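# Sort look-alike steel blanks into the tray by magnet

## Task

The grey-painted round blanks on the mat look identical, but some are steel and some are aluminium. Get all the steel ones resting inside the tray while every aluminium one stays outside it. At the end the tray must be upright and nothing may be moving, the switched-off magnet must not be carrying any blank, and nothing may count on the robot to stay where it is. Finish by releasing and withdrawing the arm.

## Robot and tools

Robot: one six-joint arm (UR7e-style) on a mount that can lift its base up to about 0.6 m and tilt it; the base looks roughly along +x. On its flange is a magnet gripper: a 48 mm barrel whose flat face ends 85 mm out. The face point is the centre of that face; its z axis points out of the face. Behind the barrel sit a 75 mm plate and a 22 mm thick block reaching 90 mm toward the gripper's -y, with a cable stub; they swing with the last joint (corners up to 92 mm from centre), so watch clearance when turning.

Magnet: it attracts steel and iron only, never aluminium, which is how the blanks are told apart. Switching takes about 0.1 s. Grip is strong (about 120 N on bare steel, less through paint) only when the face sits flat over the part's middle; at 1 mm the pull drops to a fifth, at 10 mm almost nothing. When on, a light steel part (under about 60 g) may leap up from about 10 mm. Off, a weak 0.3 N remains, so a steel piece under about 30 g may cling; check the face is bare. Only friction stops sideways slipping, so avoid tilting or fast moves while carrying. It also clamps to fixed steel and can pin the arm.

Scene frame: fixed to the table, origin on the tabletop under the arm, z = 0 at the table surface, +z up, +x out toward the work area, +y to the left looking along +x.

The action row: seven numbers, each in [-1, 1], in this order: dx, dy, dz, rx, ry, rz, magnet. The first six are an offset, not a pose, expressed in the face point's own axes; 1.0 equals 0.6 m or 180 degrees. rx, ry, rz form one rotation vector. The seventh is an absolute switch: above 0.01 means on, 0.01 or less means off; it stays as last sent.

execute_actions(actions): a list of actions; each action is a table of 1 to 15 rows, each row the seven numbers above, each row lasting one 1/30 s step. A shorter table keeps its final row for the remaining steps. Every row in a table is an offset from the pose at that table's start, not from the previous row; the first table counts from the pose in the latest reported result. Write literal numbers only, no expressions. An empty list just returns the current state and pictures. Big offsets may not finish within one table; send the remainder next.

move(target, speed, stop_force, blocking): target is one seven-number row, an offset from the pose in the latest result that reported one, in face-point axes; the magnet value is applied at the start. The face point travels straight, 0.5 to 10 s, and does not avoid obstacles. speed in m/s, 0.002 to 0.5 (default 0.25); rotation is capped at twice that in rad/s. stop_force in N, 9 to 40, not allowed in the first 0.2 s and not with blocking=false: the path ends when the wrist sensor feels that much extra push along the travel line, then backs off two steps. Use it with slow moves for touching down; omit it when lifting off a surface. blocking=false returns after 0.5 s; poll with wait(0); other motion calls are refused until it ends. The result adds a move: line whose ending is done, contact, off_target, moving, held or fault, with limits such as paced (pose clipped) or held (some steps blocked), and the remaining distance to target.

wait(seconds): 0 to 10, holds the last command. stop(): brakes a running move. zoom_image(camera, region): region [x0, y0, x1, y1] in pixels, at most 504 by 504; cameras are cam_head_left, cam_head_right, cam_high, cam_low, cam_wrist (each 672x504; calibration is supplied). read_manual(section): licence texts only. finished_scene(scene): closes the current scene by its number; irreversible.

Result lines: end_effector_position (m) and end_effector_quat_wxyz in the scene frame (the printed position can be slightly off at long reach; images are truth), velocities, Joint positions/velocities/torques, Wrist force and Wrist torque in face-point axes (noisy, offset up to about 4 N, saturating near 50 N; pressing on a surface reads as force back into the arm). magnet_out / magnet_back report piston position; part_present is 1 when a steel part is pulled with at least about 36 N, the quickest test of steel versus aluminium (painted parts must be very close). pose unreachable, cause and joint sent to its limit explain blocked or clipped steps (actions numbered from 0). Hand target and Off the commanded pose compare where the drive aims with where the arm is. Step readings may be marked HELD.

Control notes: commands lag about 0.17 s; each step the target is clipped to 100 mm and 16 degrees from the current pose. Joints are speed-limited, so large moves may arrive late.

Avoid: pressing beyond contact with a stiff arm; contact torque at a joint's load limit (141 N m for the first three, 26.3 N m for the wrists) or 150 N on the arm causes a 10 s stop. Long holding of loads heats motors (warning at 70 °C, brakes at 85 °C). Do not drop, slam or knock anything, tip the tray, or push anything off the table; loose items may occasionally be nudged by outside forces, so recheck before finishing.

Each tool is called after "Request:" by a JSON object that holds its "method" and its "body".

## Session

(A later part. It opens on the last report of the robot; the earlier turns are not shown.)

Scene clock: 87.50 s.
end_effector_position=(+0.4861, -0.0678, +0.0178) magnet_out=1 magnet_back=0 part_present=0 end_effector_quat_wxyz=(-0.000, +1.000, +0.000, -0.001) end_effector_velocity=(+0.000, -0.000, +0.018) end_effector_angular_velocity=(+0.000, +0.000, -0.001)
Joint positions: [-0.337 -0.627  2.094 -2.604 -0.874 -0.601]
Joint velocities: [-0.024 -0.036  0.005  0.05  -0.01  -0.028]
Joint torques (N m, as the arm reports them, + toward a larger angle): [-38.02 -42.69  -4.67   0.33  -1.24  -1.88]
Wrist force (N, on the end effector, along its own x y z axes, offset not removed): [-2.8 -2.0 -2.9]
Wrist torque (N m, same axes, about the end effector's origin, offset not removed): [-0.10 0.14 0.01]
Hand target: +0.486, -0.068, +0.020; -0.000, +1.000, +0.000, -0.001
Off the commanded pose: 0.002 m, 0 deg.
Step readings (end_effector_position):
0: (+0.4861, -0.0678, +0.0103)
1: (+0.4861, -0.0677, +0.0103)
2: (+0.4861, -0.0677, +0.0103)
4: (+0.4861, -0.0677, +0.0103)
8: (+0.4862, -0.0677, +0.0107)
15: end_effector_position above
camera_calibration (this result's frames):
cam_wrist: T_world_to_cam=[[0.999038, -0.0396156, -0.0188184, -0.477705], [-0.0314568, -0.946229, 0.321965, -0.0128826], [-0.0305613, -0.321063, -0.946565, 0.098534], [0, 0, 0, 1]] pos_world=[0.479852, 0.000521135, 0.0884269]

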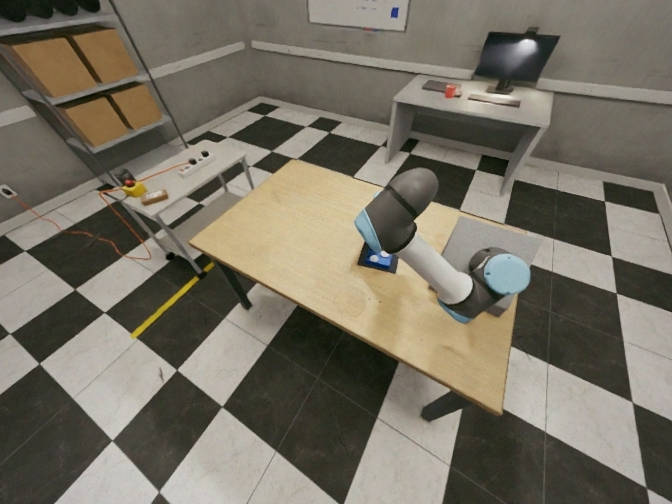

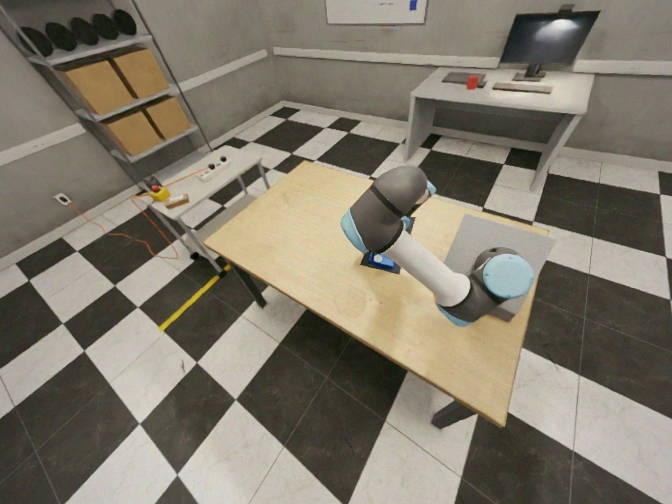

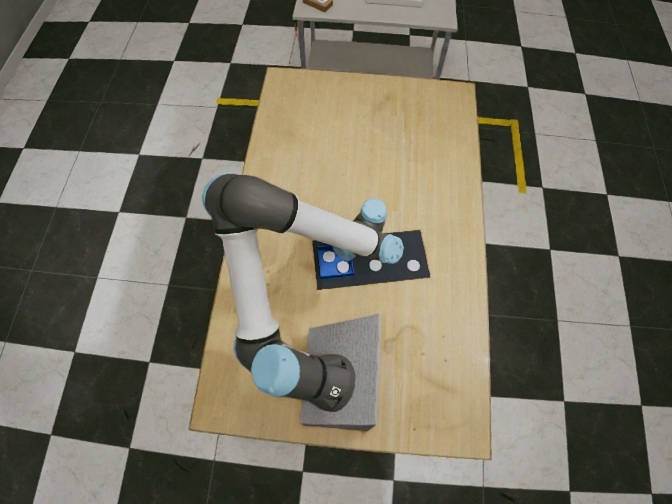

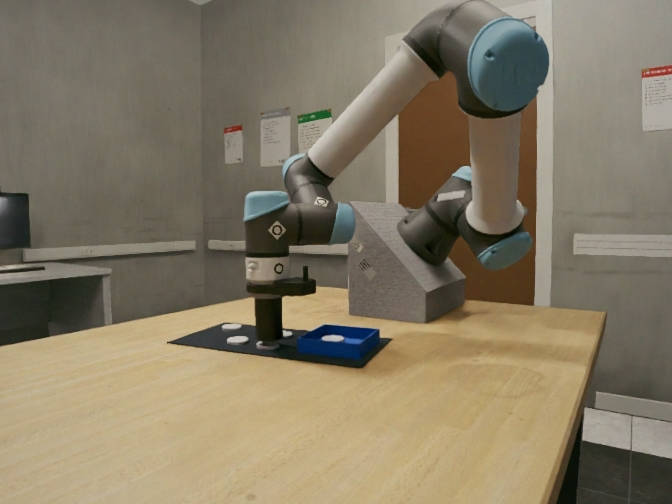

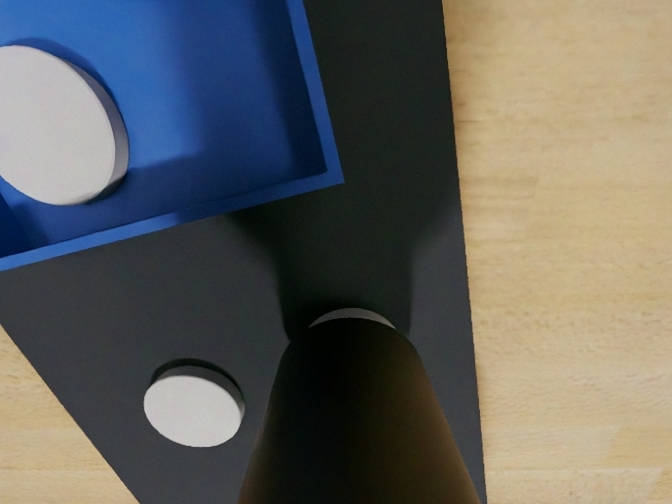

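A aluminium. Next D (0.420,-0.0935).

Request:
{"method": "move", "body": {"target": [-0.110,0.043,0.013,0,0,0,0], "speed": 0.15}}

Request:
{"method": "execute_actions", "body": {"actions": [[[0,0,0,0,0,0,1],[0,0,0,0,0,0,1],[0,0,0,0,0,0,1],[0,0,0,0,0,0,1],[0,0,0,0,0,0,1],[0,0,-0.002,0,0,0,1],[0,0,-0.005,0,0,0,1],[0,0,-0.01,0,0,0,1],[0,0,-0.016,0,0,0,1],[0,0,-0.024,0,0,0,1],[0,0,-0.032,0,0,0,1],[0,0,-0.04,0,0,0,1],[0,0,-0.046,0,0,0,1],[0,0,-0.05,0,0,0,1]]]}}

Scene clock: 91.27 s.
end_effector_position=(+0.4204, -0.0932, +0.0101) magnet_out=0 magnet_back=1 part_present=0 end_effector_quat_wxyz=(-0.000, +1.000, +0.000, -0.001) end_effector_velocity=(-0.002, -0.001, -0.000) end_effector_angular_velocity=(-0.000, -0.002, +0.002)
Joint positions: [-0.432 -0.582  2.236 -2.722 -0.917 -0.71 ]
Joint velocities: [-0.004  0.003  0.004 -0.006 -0.001 -0.005]
Joint torques (N m, as the arm reports them, + toward a larger angle): [-34.46 -12.53  -0.91  -4.82  -1.52  -1.99]
Wrist force (N, on the end effector, along its own x y z axes, offset not removed): [-1.0 -0.6 -2.4]
Wrist torque (N m, same axes, about the end effector's origin, offset not removed): [0.03 0.05 0.11]
Hand target: +0.420, -0.093, +0.010; -0.000, +1.000, +0.000, -0.001
Off the commanded pose: 0.000 m, 0 deg.
move: done
camera_calibration (this result's frames):
cam_wrist: T_world_to_cam=[[0.999034, -0.0396126, -0.0190089, -0.413173], [-0.0313991, -0.946297, 0.321772, -0.0365799], [-0.0307342, -0.320864, -0.946626, 0.0811184], [0, 0, 0, 1]] pos_world=[0.414119, -0.0249543, 0.0807053]

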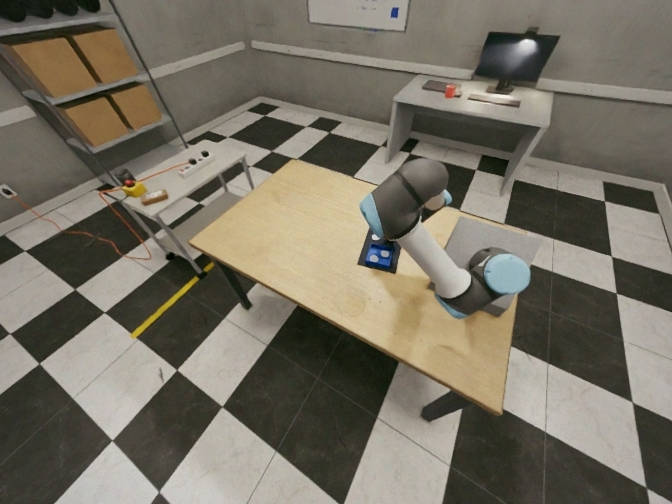

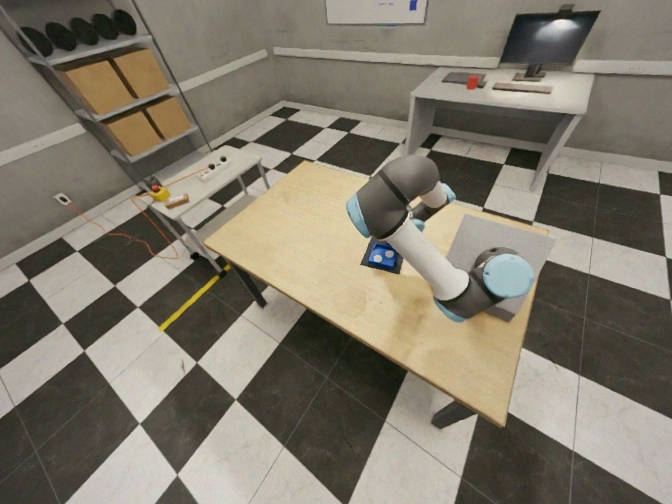

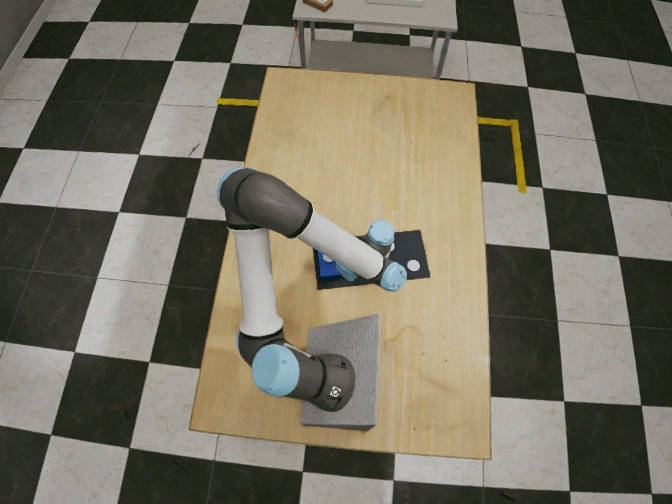

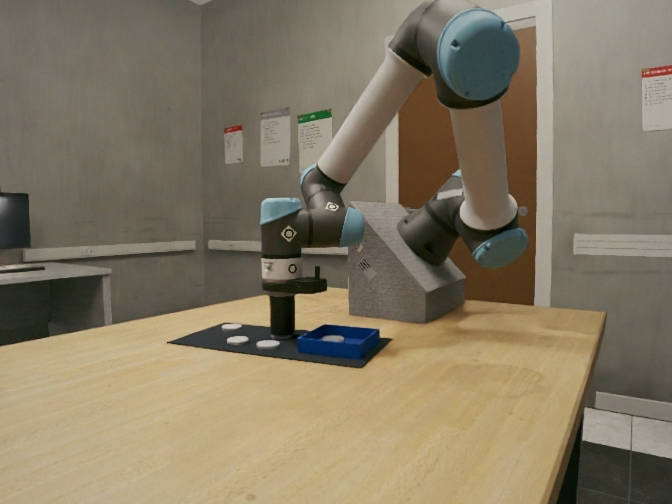

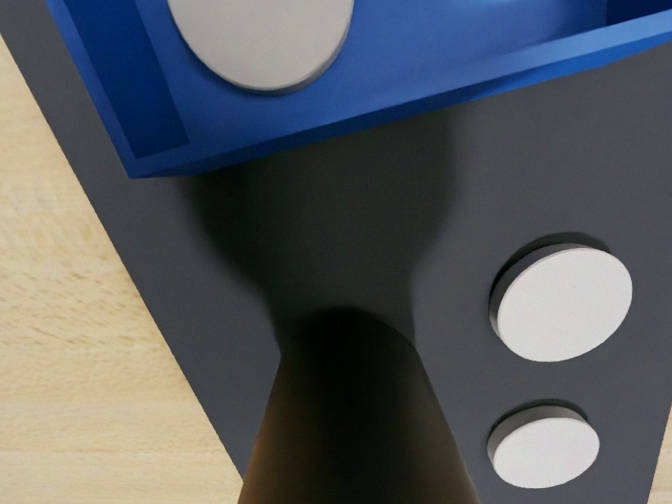

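Scene clock: 91.77 s.
end_effector_position=(+0.4205, -0.0934, +0.0269) magnet_out=1 magnet_back=0 part_present=1 end_effector_quat_wxyz=(+0.000, +1.000, +0.000, -0.000) end_effector_velocity=(+0.002, -0.000, +0.096) end_effector_angular_velocity=(-0.005, -0.008, -0.000)
Joint positions: [-0.457 -0.622  2.241 -2.673 -0.929 -0.736]
Joint velocities: [-0.138 -0.225  0.023  0.281 -0.066 -0.143]
Joint torques (N m, as the arm reports them, + toward a larger angle): [-36.64 -40.03  -3.81   1.04  -1.56  -2.04]
Wrist force (N, on the end effector, along its own x y z axes, offset not removed): [-1.5 0.7 0.3]
Wrist torque (N m, same axes, about the end effector's origin, offset not removed): [-0.02 0.03 0.05]
Hand target: +0.420, -0.093, +0.039; +0.000, +1.000, +0.000, -0.000
Off the commanded pose: 0.013 m, 0 deg.
Step readings (end_effector_position):
0: (+0.4204, -0.0932, +0.0101)
1: (+0.4203, -0.0933, +0.0101)
2: (+0.4203, -0.0933, +0.0101)
4: (+0.4203, -0.0933, +0.0101)
8: (+0.4203, -0.0933, +0.0106)
15: end_effector_position above
camera_calibration (this result's frames):
cam_wrist: T_world_to_cam=[[0.999053, -0.0396805, -0.0178609, -0.413076], [-0.0318104, -0.946049, 0.322458, -0.0419982], [-0.0296926, -0.321585, -0.946415, 0.0964991], [0, 0, 0, 1]] pos_world=[0.414214, -0.0250908, 0.0974929]

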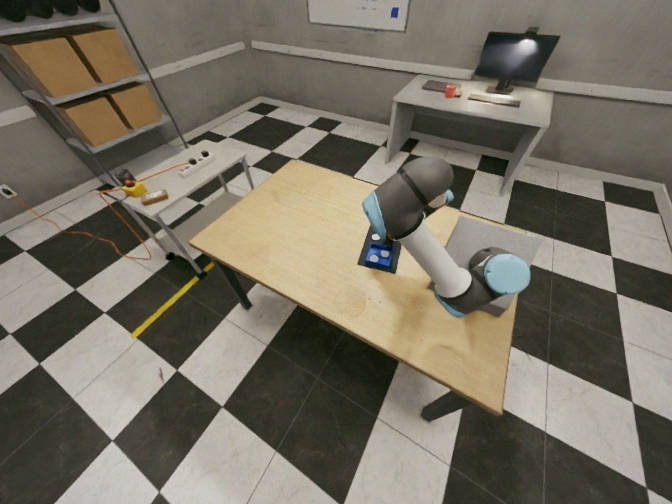

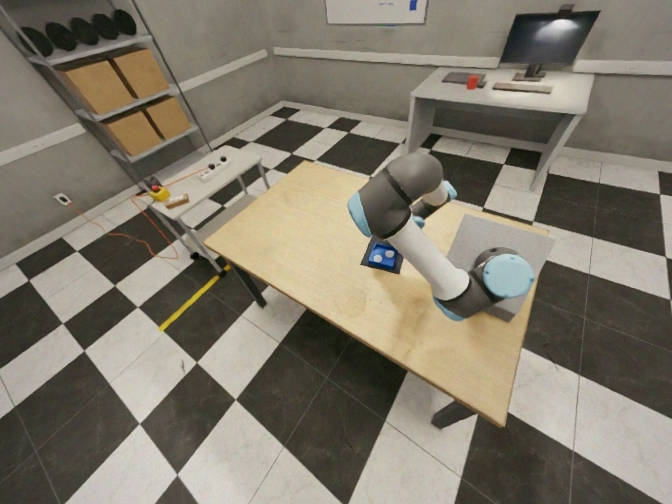

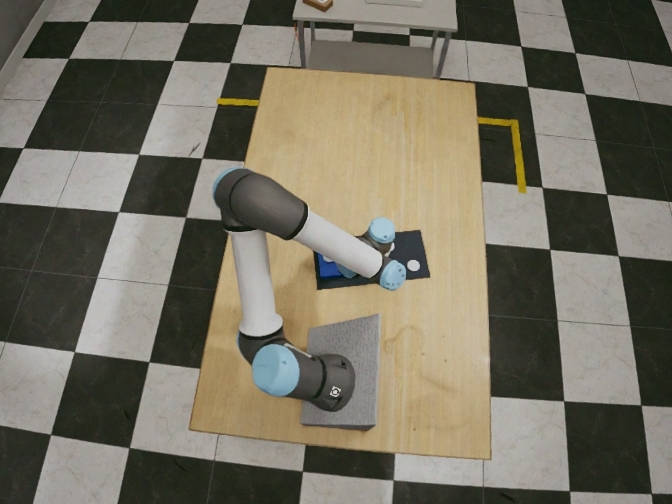

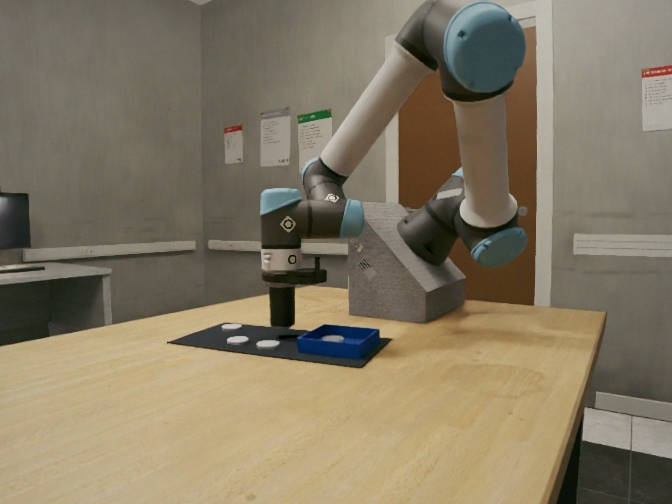

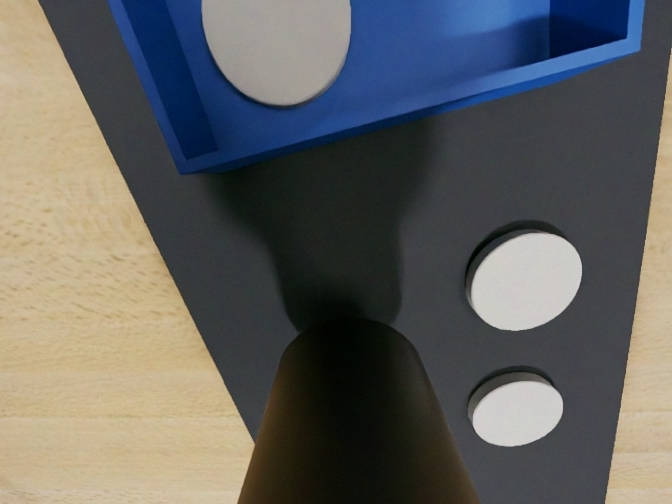

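Request:
{"method": "move", "body": {"target": [0.0428,-0.1917,-0.035,0,0,0,1], "speed": 0.2}}

Scene clock: 95.33 s.
end_effector_position=(+0.4463, +0.0211, +0.0479) magnet_out=1 magnet_back=0 part_present=1 end_effector_quat_wxyz=(+0.000, +1.000, +0.000, -0.000) end_effector_velocity=(+0.001, +0.002, +0.001) end_effector_angular_velocity=(-0.000, -0.000, -0.001)
Joint positions: [-0.291 -0.881  2.28  -2.574 -0.856 -0.544]
Joint velocities: [ 0.003 -0.005 -0.     0.003  0.001  0.005]
Joint torques (N m, as the arm reports them, + toward a larger angle): [-23.31 -33.73 -18.27   0.8    1.79   2.24]
Wrist force (N, on the end effector, along its own x y z axes, offset not removed): [-0.7 -0.8 1.3]
Wrist torque (N m, same axes, about the end effector's origin, offset not removed): [-0.16 0.12 0.03]
Hand target: +0.446, +0.021, +0.048; +0.000, +1.000, +0.000, -0.000
Off the commanded pose: 0.001 m, 0 deg.
move: done
camera_calibration (this result's frames):
cam_wrist: T_world_to_cam=[[0.999055, -0.0396911, -0.0177286, -0.433847], [-0.0318573, -0.945985, 0.322642, 0.0604038], [-0.029577, -0.321772, -0.946355, 0.1539], [0, 0, 0, 1]] pos_world=[0.439913, 0.0894418, 0.118463]

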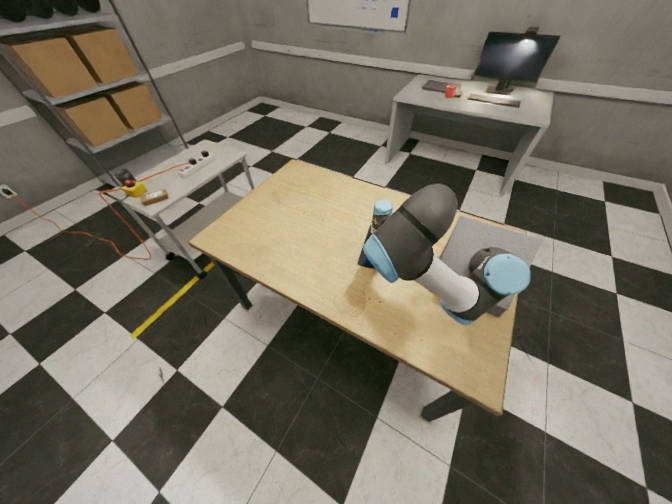

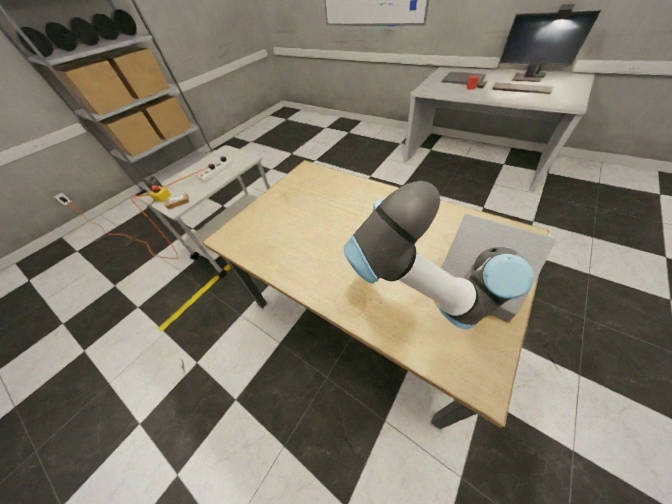

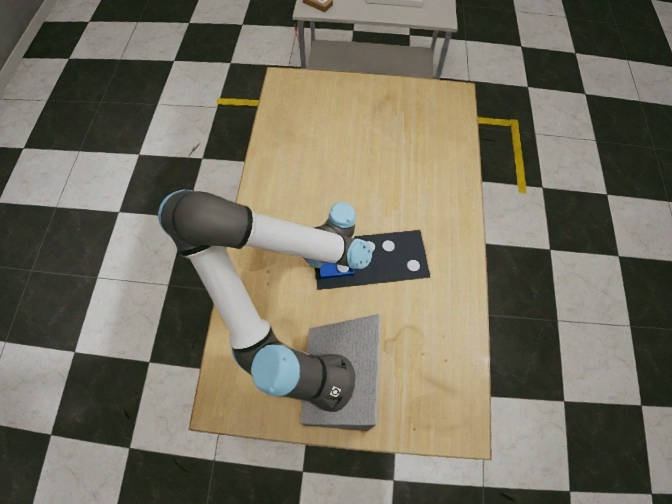

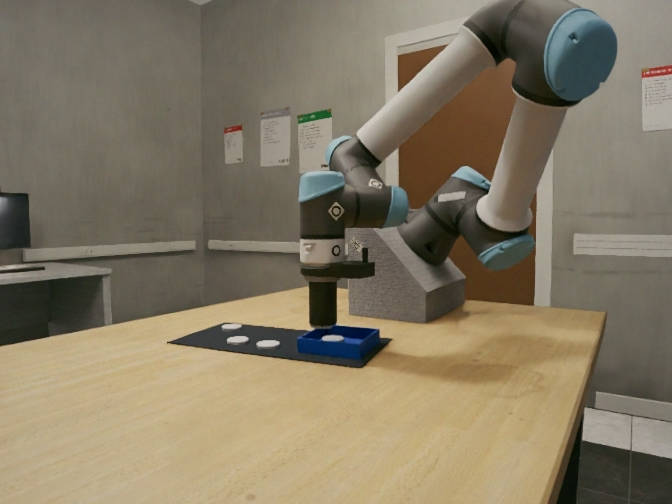

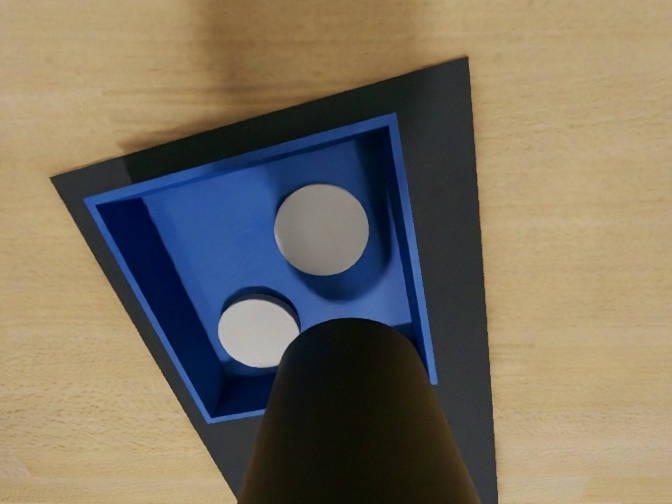

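Request:
{"method": "move", "body": {"target": [0,-0.001,0.0598,0,0,0,1], "speed": 0.015, "stop_force": 10}}

Scene clock: 99.53 s.
end_effector_position=(+0.4463, +0.0217, +0.0123) magnet_out=1 magnet_back=0 part_present=1 end_effector_quat_wxyz=(+0.000, +1.000, +0.000, -0.000) end_effector_velocity=(-0.000, +0.000, -0.002) end_effector_angular_velocity=(+0.001, +0.000, -0.000)
Joint positions: [-0.234 -0.795  2.274 -2.701 -0.835 -0.474]
Joint velocities: [ 0.004  0.006 -0.001 -0.007  0.002  0.005]
Joint torques (N m, as the arm reports them, + toward a larger angle): [-22.87  -8.29 -15.92  -5.06   1.93   1.7 ]
Wrist force (N, on the end effector, along its own x y z axes, offset not removed): [-2.1 -0.9 -0.9]
Wrist torque (N m, same axes, about the end effector's origin, offset not removed): [0.08 0.12 0.21]
Hand target: +0.446, +0.022, +0.012; +0.000, +1.000, +0.000, -0.000
Off the commanded pose: 0.000 m, 0 deg.
move: done
camera_calibration (this result's frames):
cam_wrist: T_world_to_cam=[[0.999055, -0.0396989, -0.0177187, -0.434451], [-0.0318658, -0.945962, 0.322708, 0.0724487], [-0.0295724, -0.321838, -0.946333, 0.120408], [0, 0, 0, 1]] pos_world=[0.43991, 0.0900382, 0.0828679]

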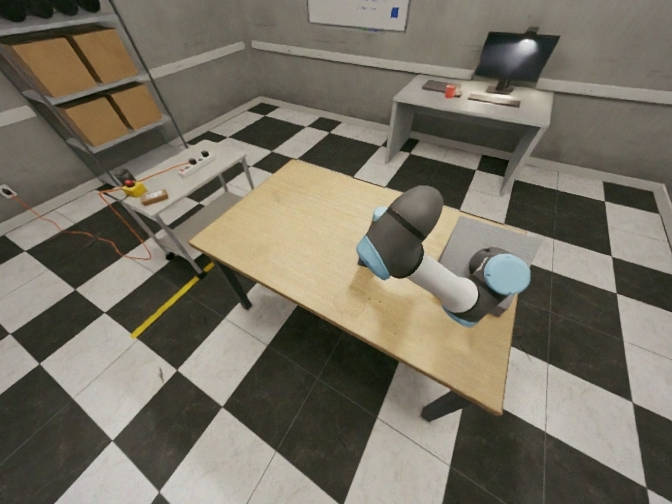

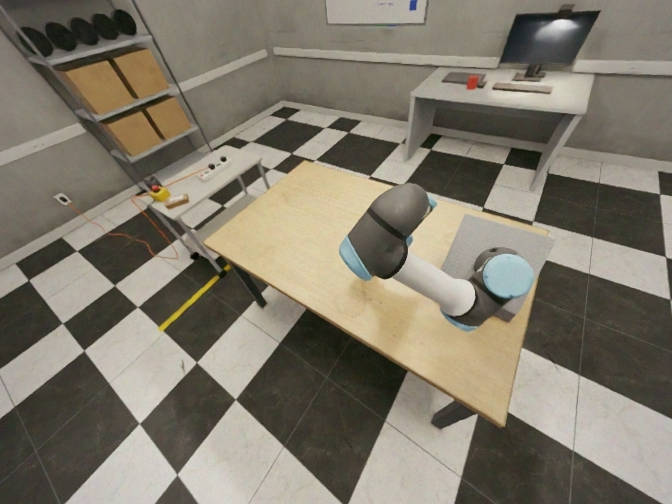

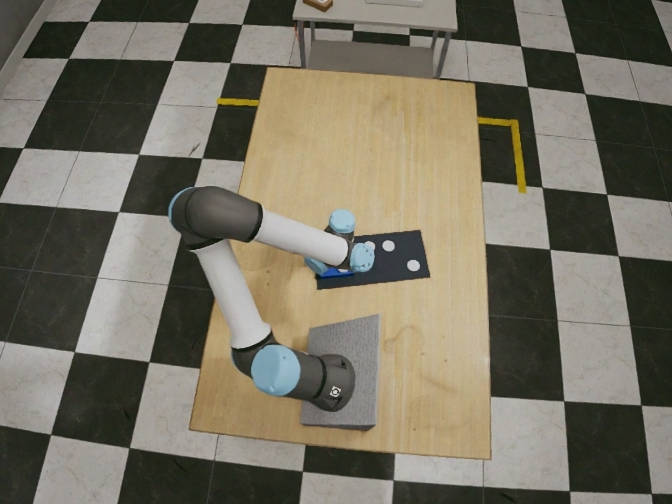

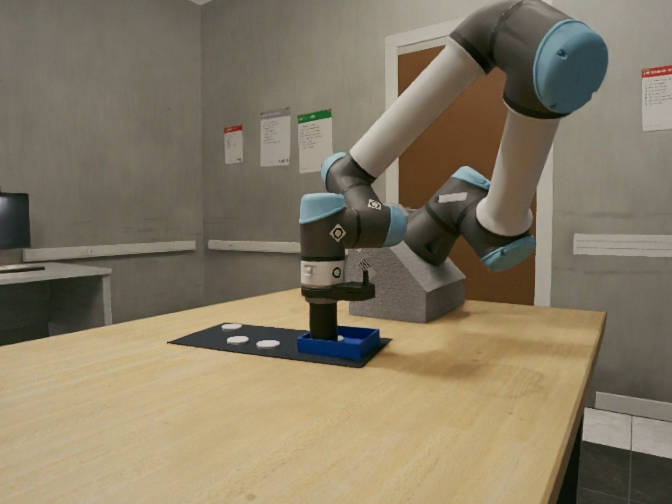

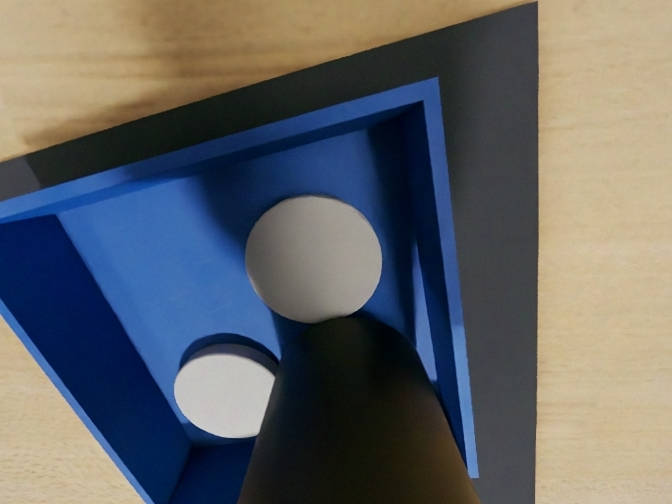

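Request:
{"method": "move", "body": {"target": [0,0,-0.25,0,0,0,0], "speed": 0.2}}

Scene clock: 101.57 s.
end_effector_position=(+0.4463, +0.0217, +0.1619) magnet_out=0 magnet_back=1 part_present=0 end_effector_quat_wxyz=(+0.000, +1.000, +0.000, -0.000) end_effector_velocity=(-0.001, +0.000, +0.002) end_effector_angular_velocity=(+0.001, +0.004, +0.000)
Joint positions: [-0.454 -1.121  2.228 -2.164 -0.928 -0.733]
Joint velocities: [-0.002 -0.004 -0.003  0.013 -0.003 -0.006]
Joint torques (N m, as the arm reports them, + toward a larger angle): [-33.63 -30.24 -21.72   0.87  -1.29  -1.77]
Wrist force (N, on the end effector, along its own x y z axes, offset not removed): [0.5 -1.3 -0.9]
Wrist torque (N m, same axes, about the end effector's origin, offset not removed): [-0.15 0.01 0.00]
Hand target: +0.446, +0.022, +0.162; +0.000, +1.000, +0.000, -0.000
Off the commanded pose: 0.000 m, 0 deg.
move: done
camera_calibration (this result's frames):
cam_wrist: T_world_to_cam=[[0.999059, -0.0396514, -0.0175972, -0.431874], [-0.0318659, -0.946028, 0.322515, 0.0241825], [-0.0294356, -0.321651, -0.946401, 0.26194], [0, 0, 0, 1]] pos_world=[0.439948, 0.090006, 0.232501]

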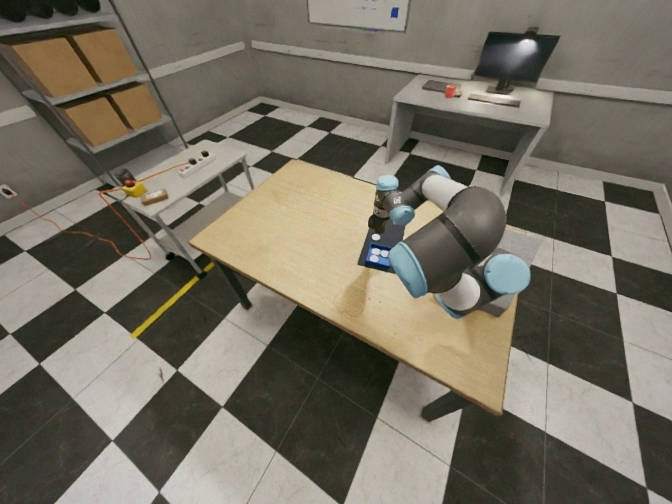

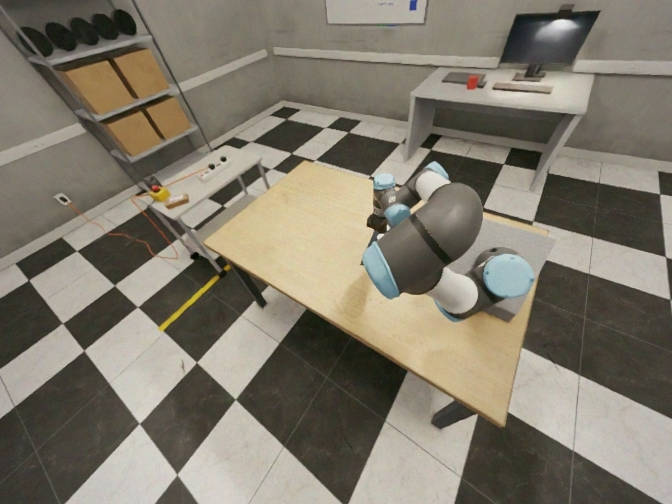

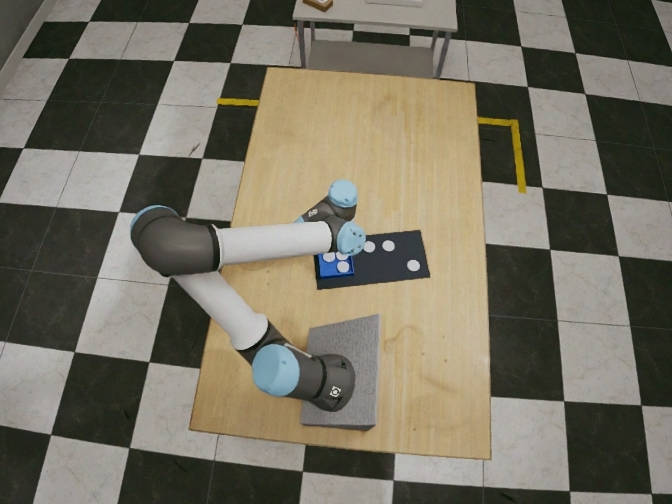

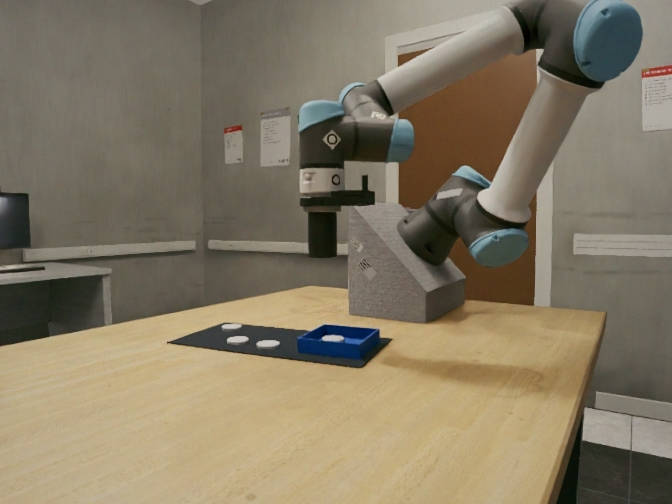

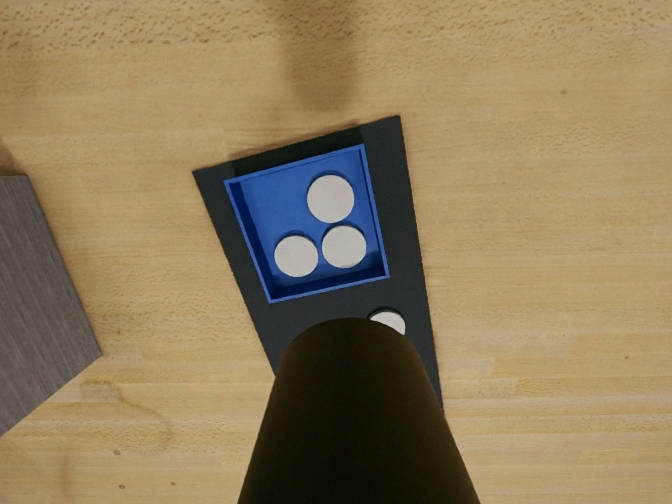

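Request:
{"method": "finished_scene", "body": {"scene": 1}}

The scene is finished: the task was done.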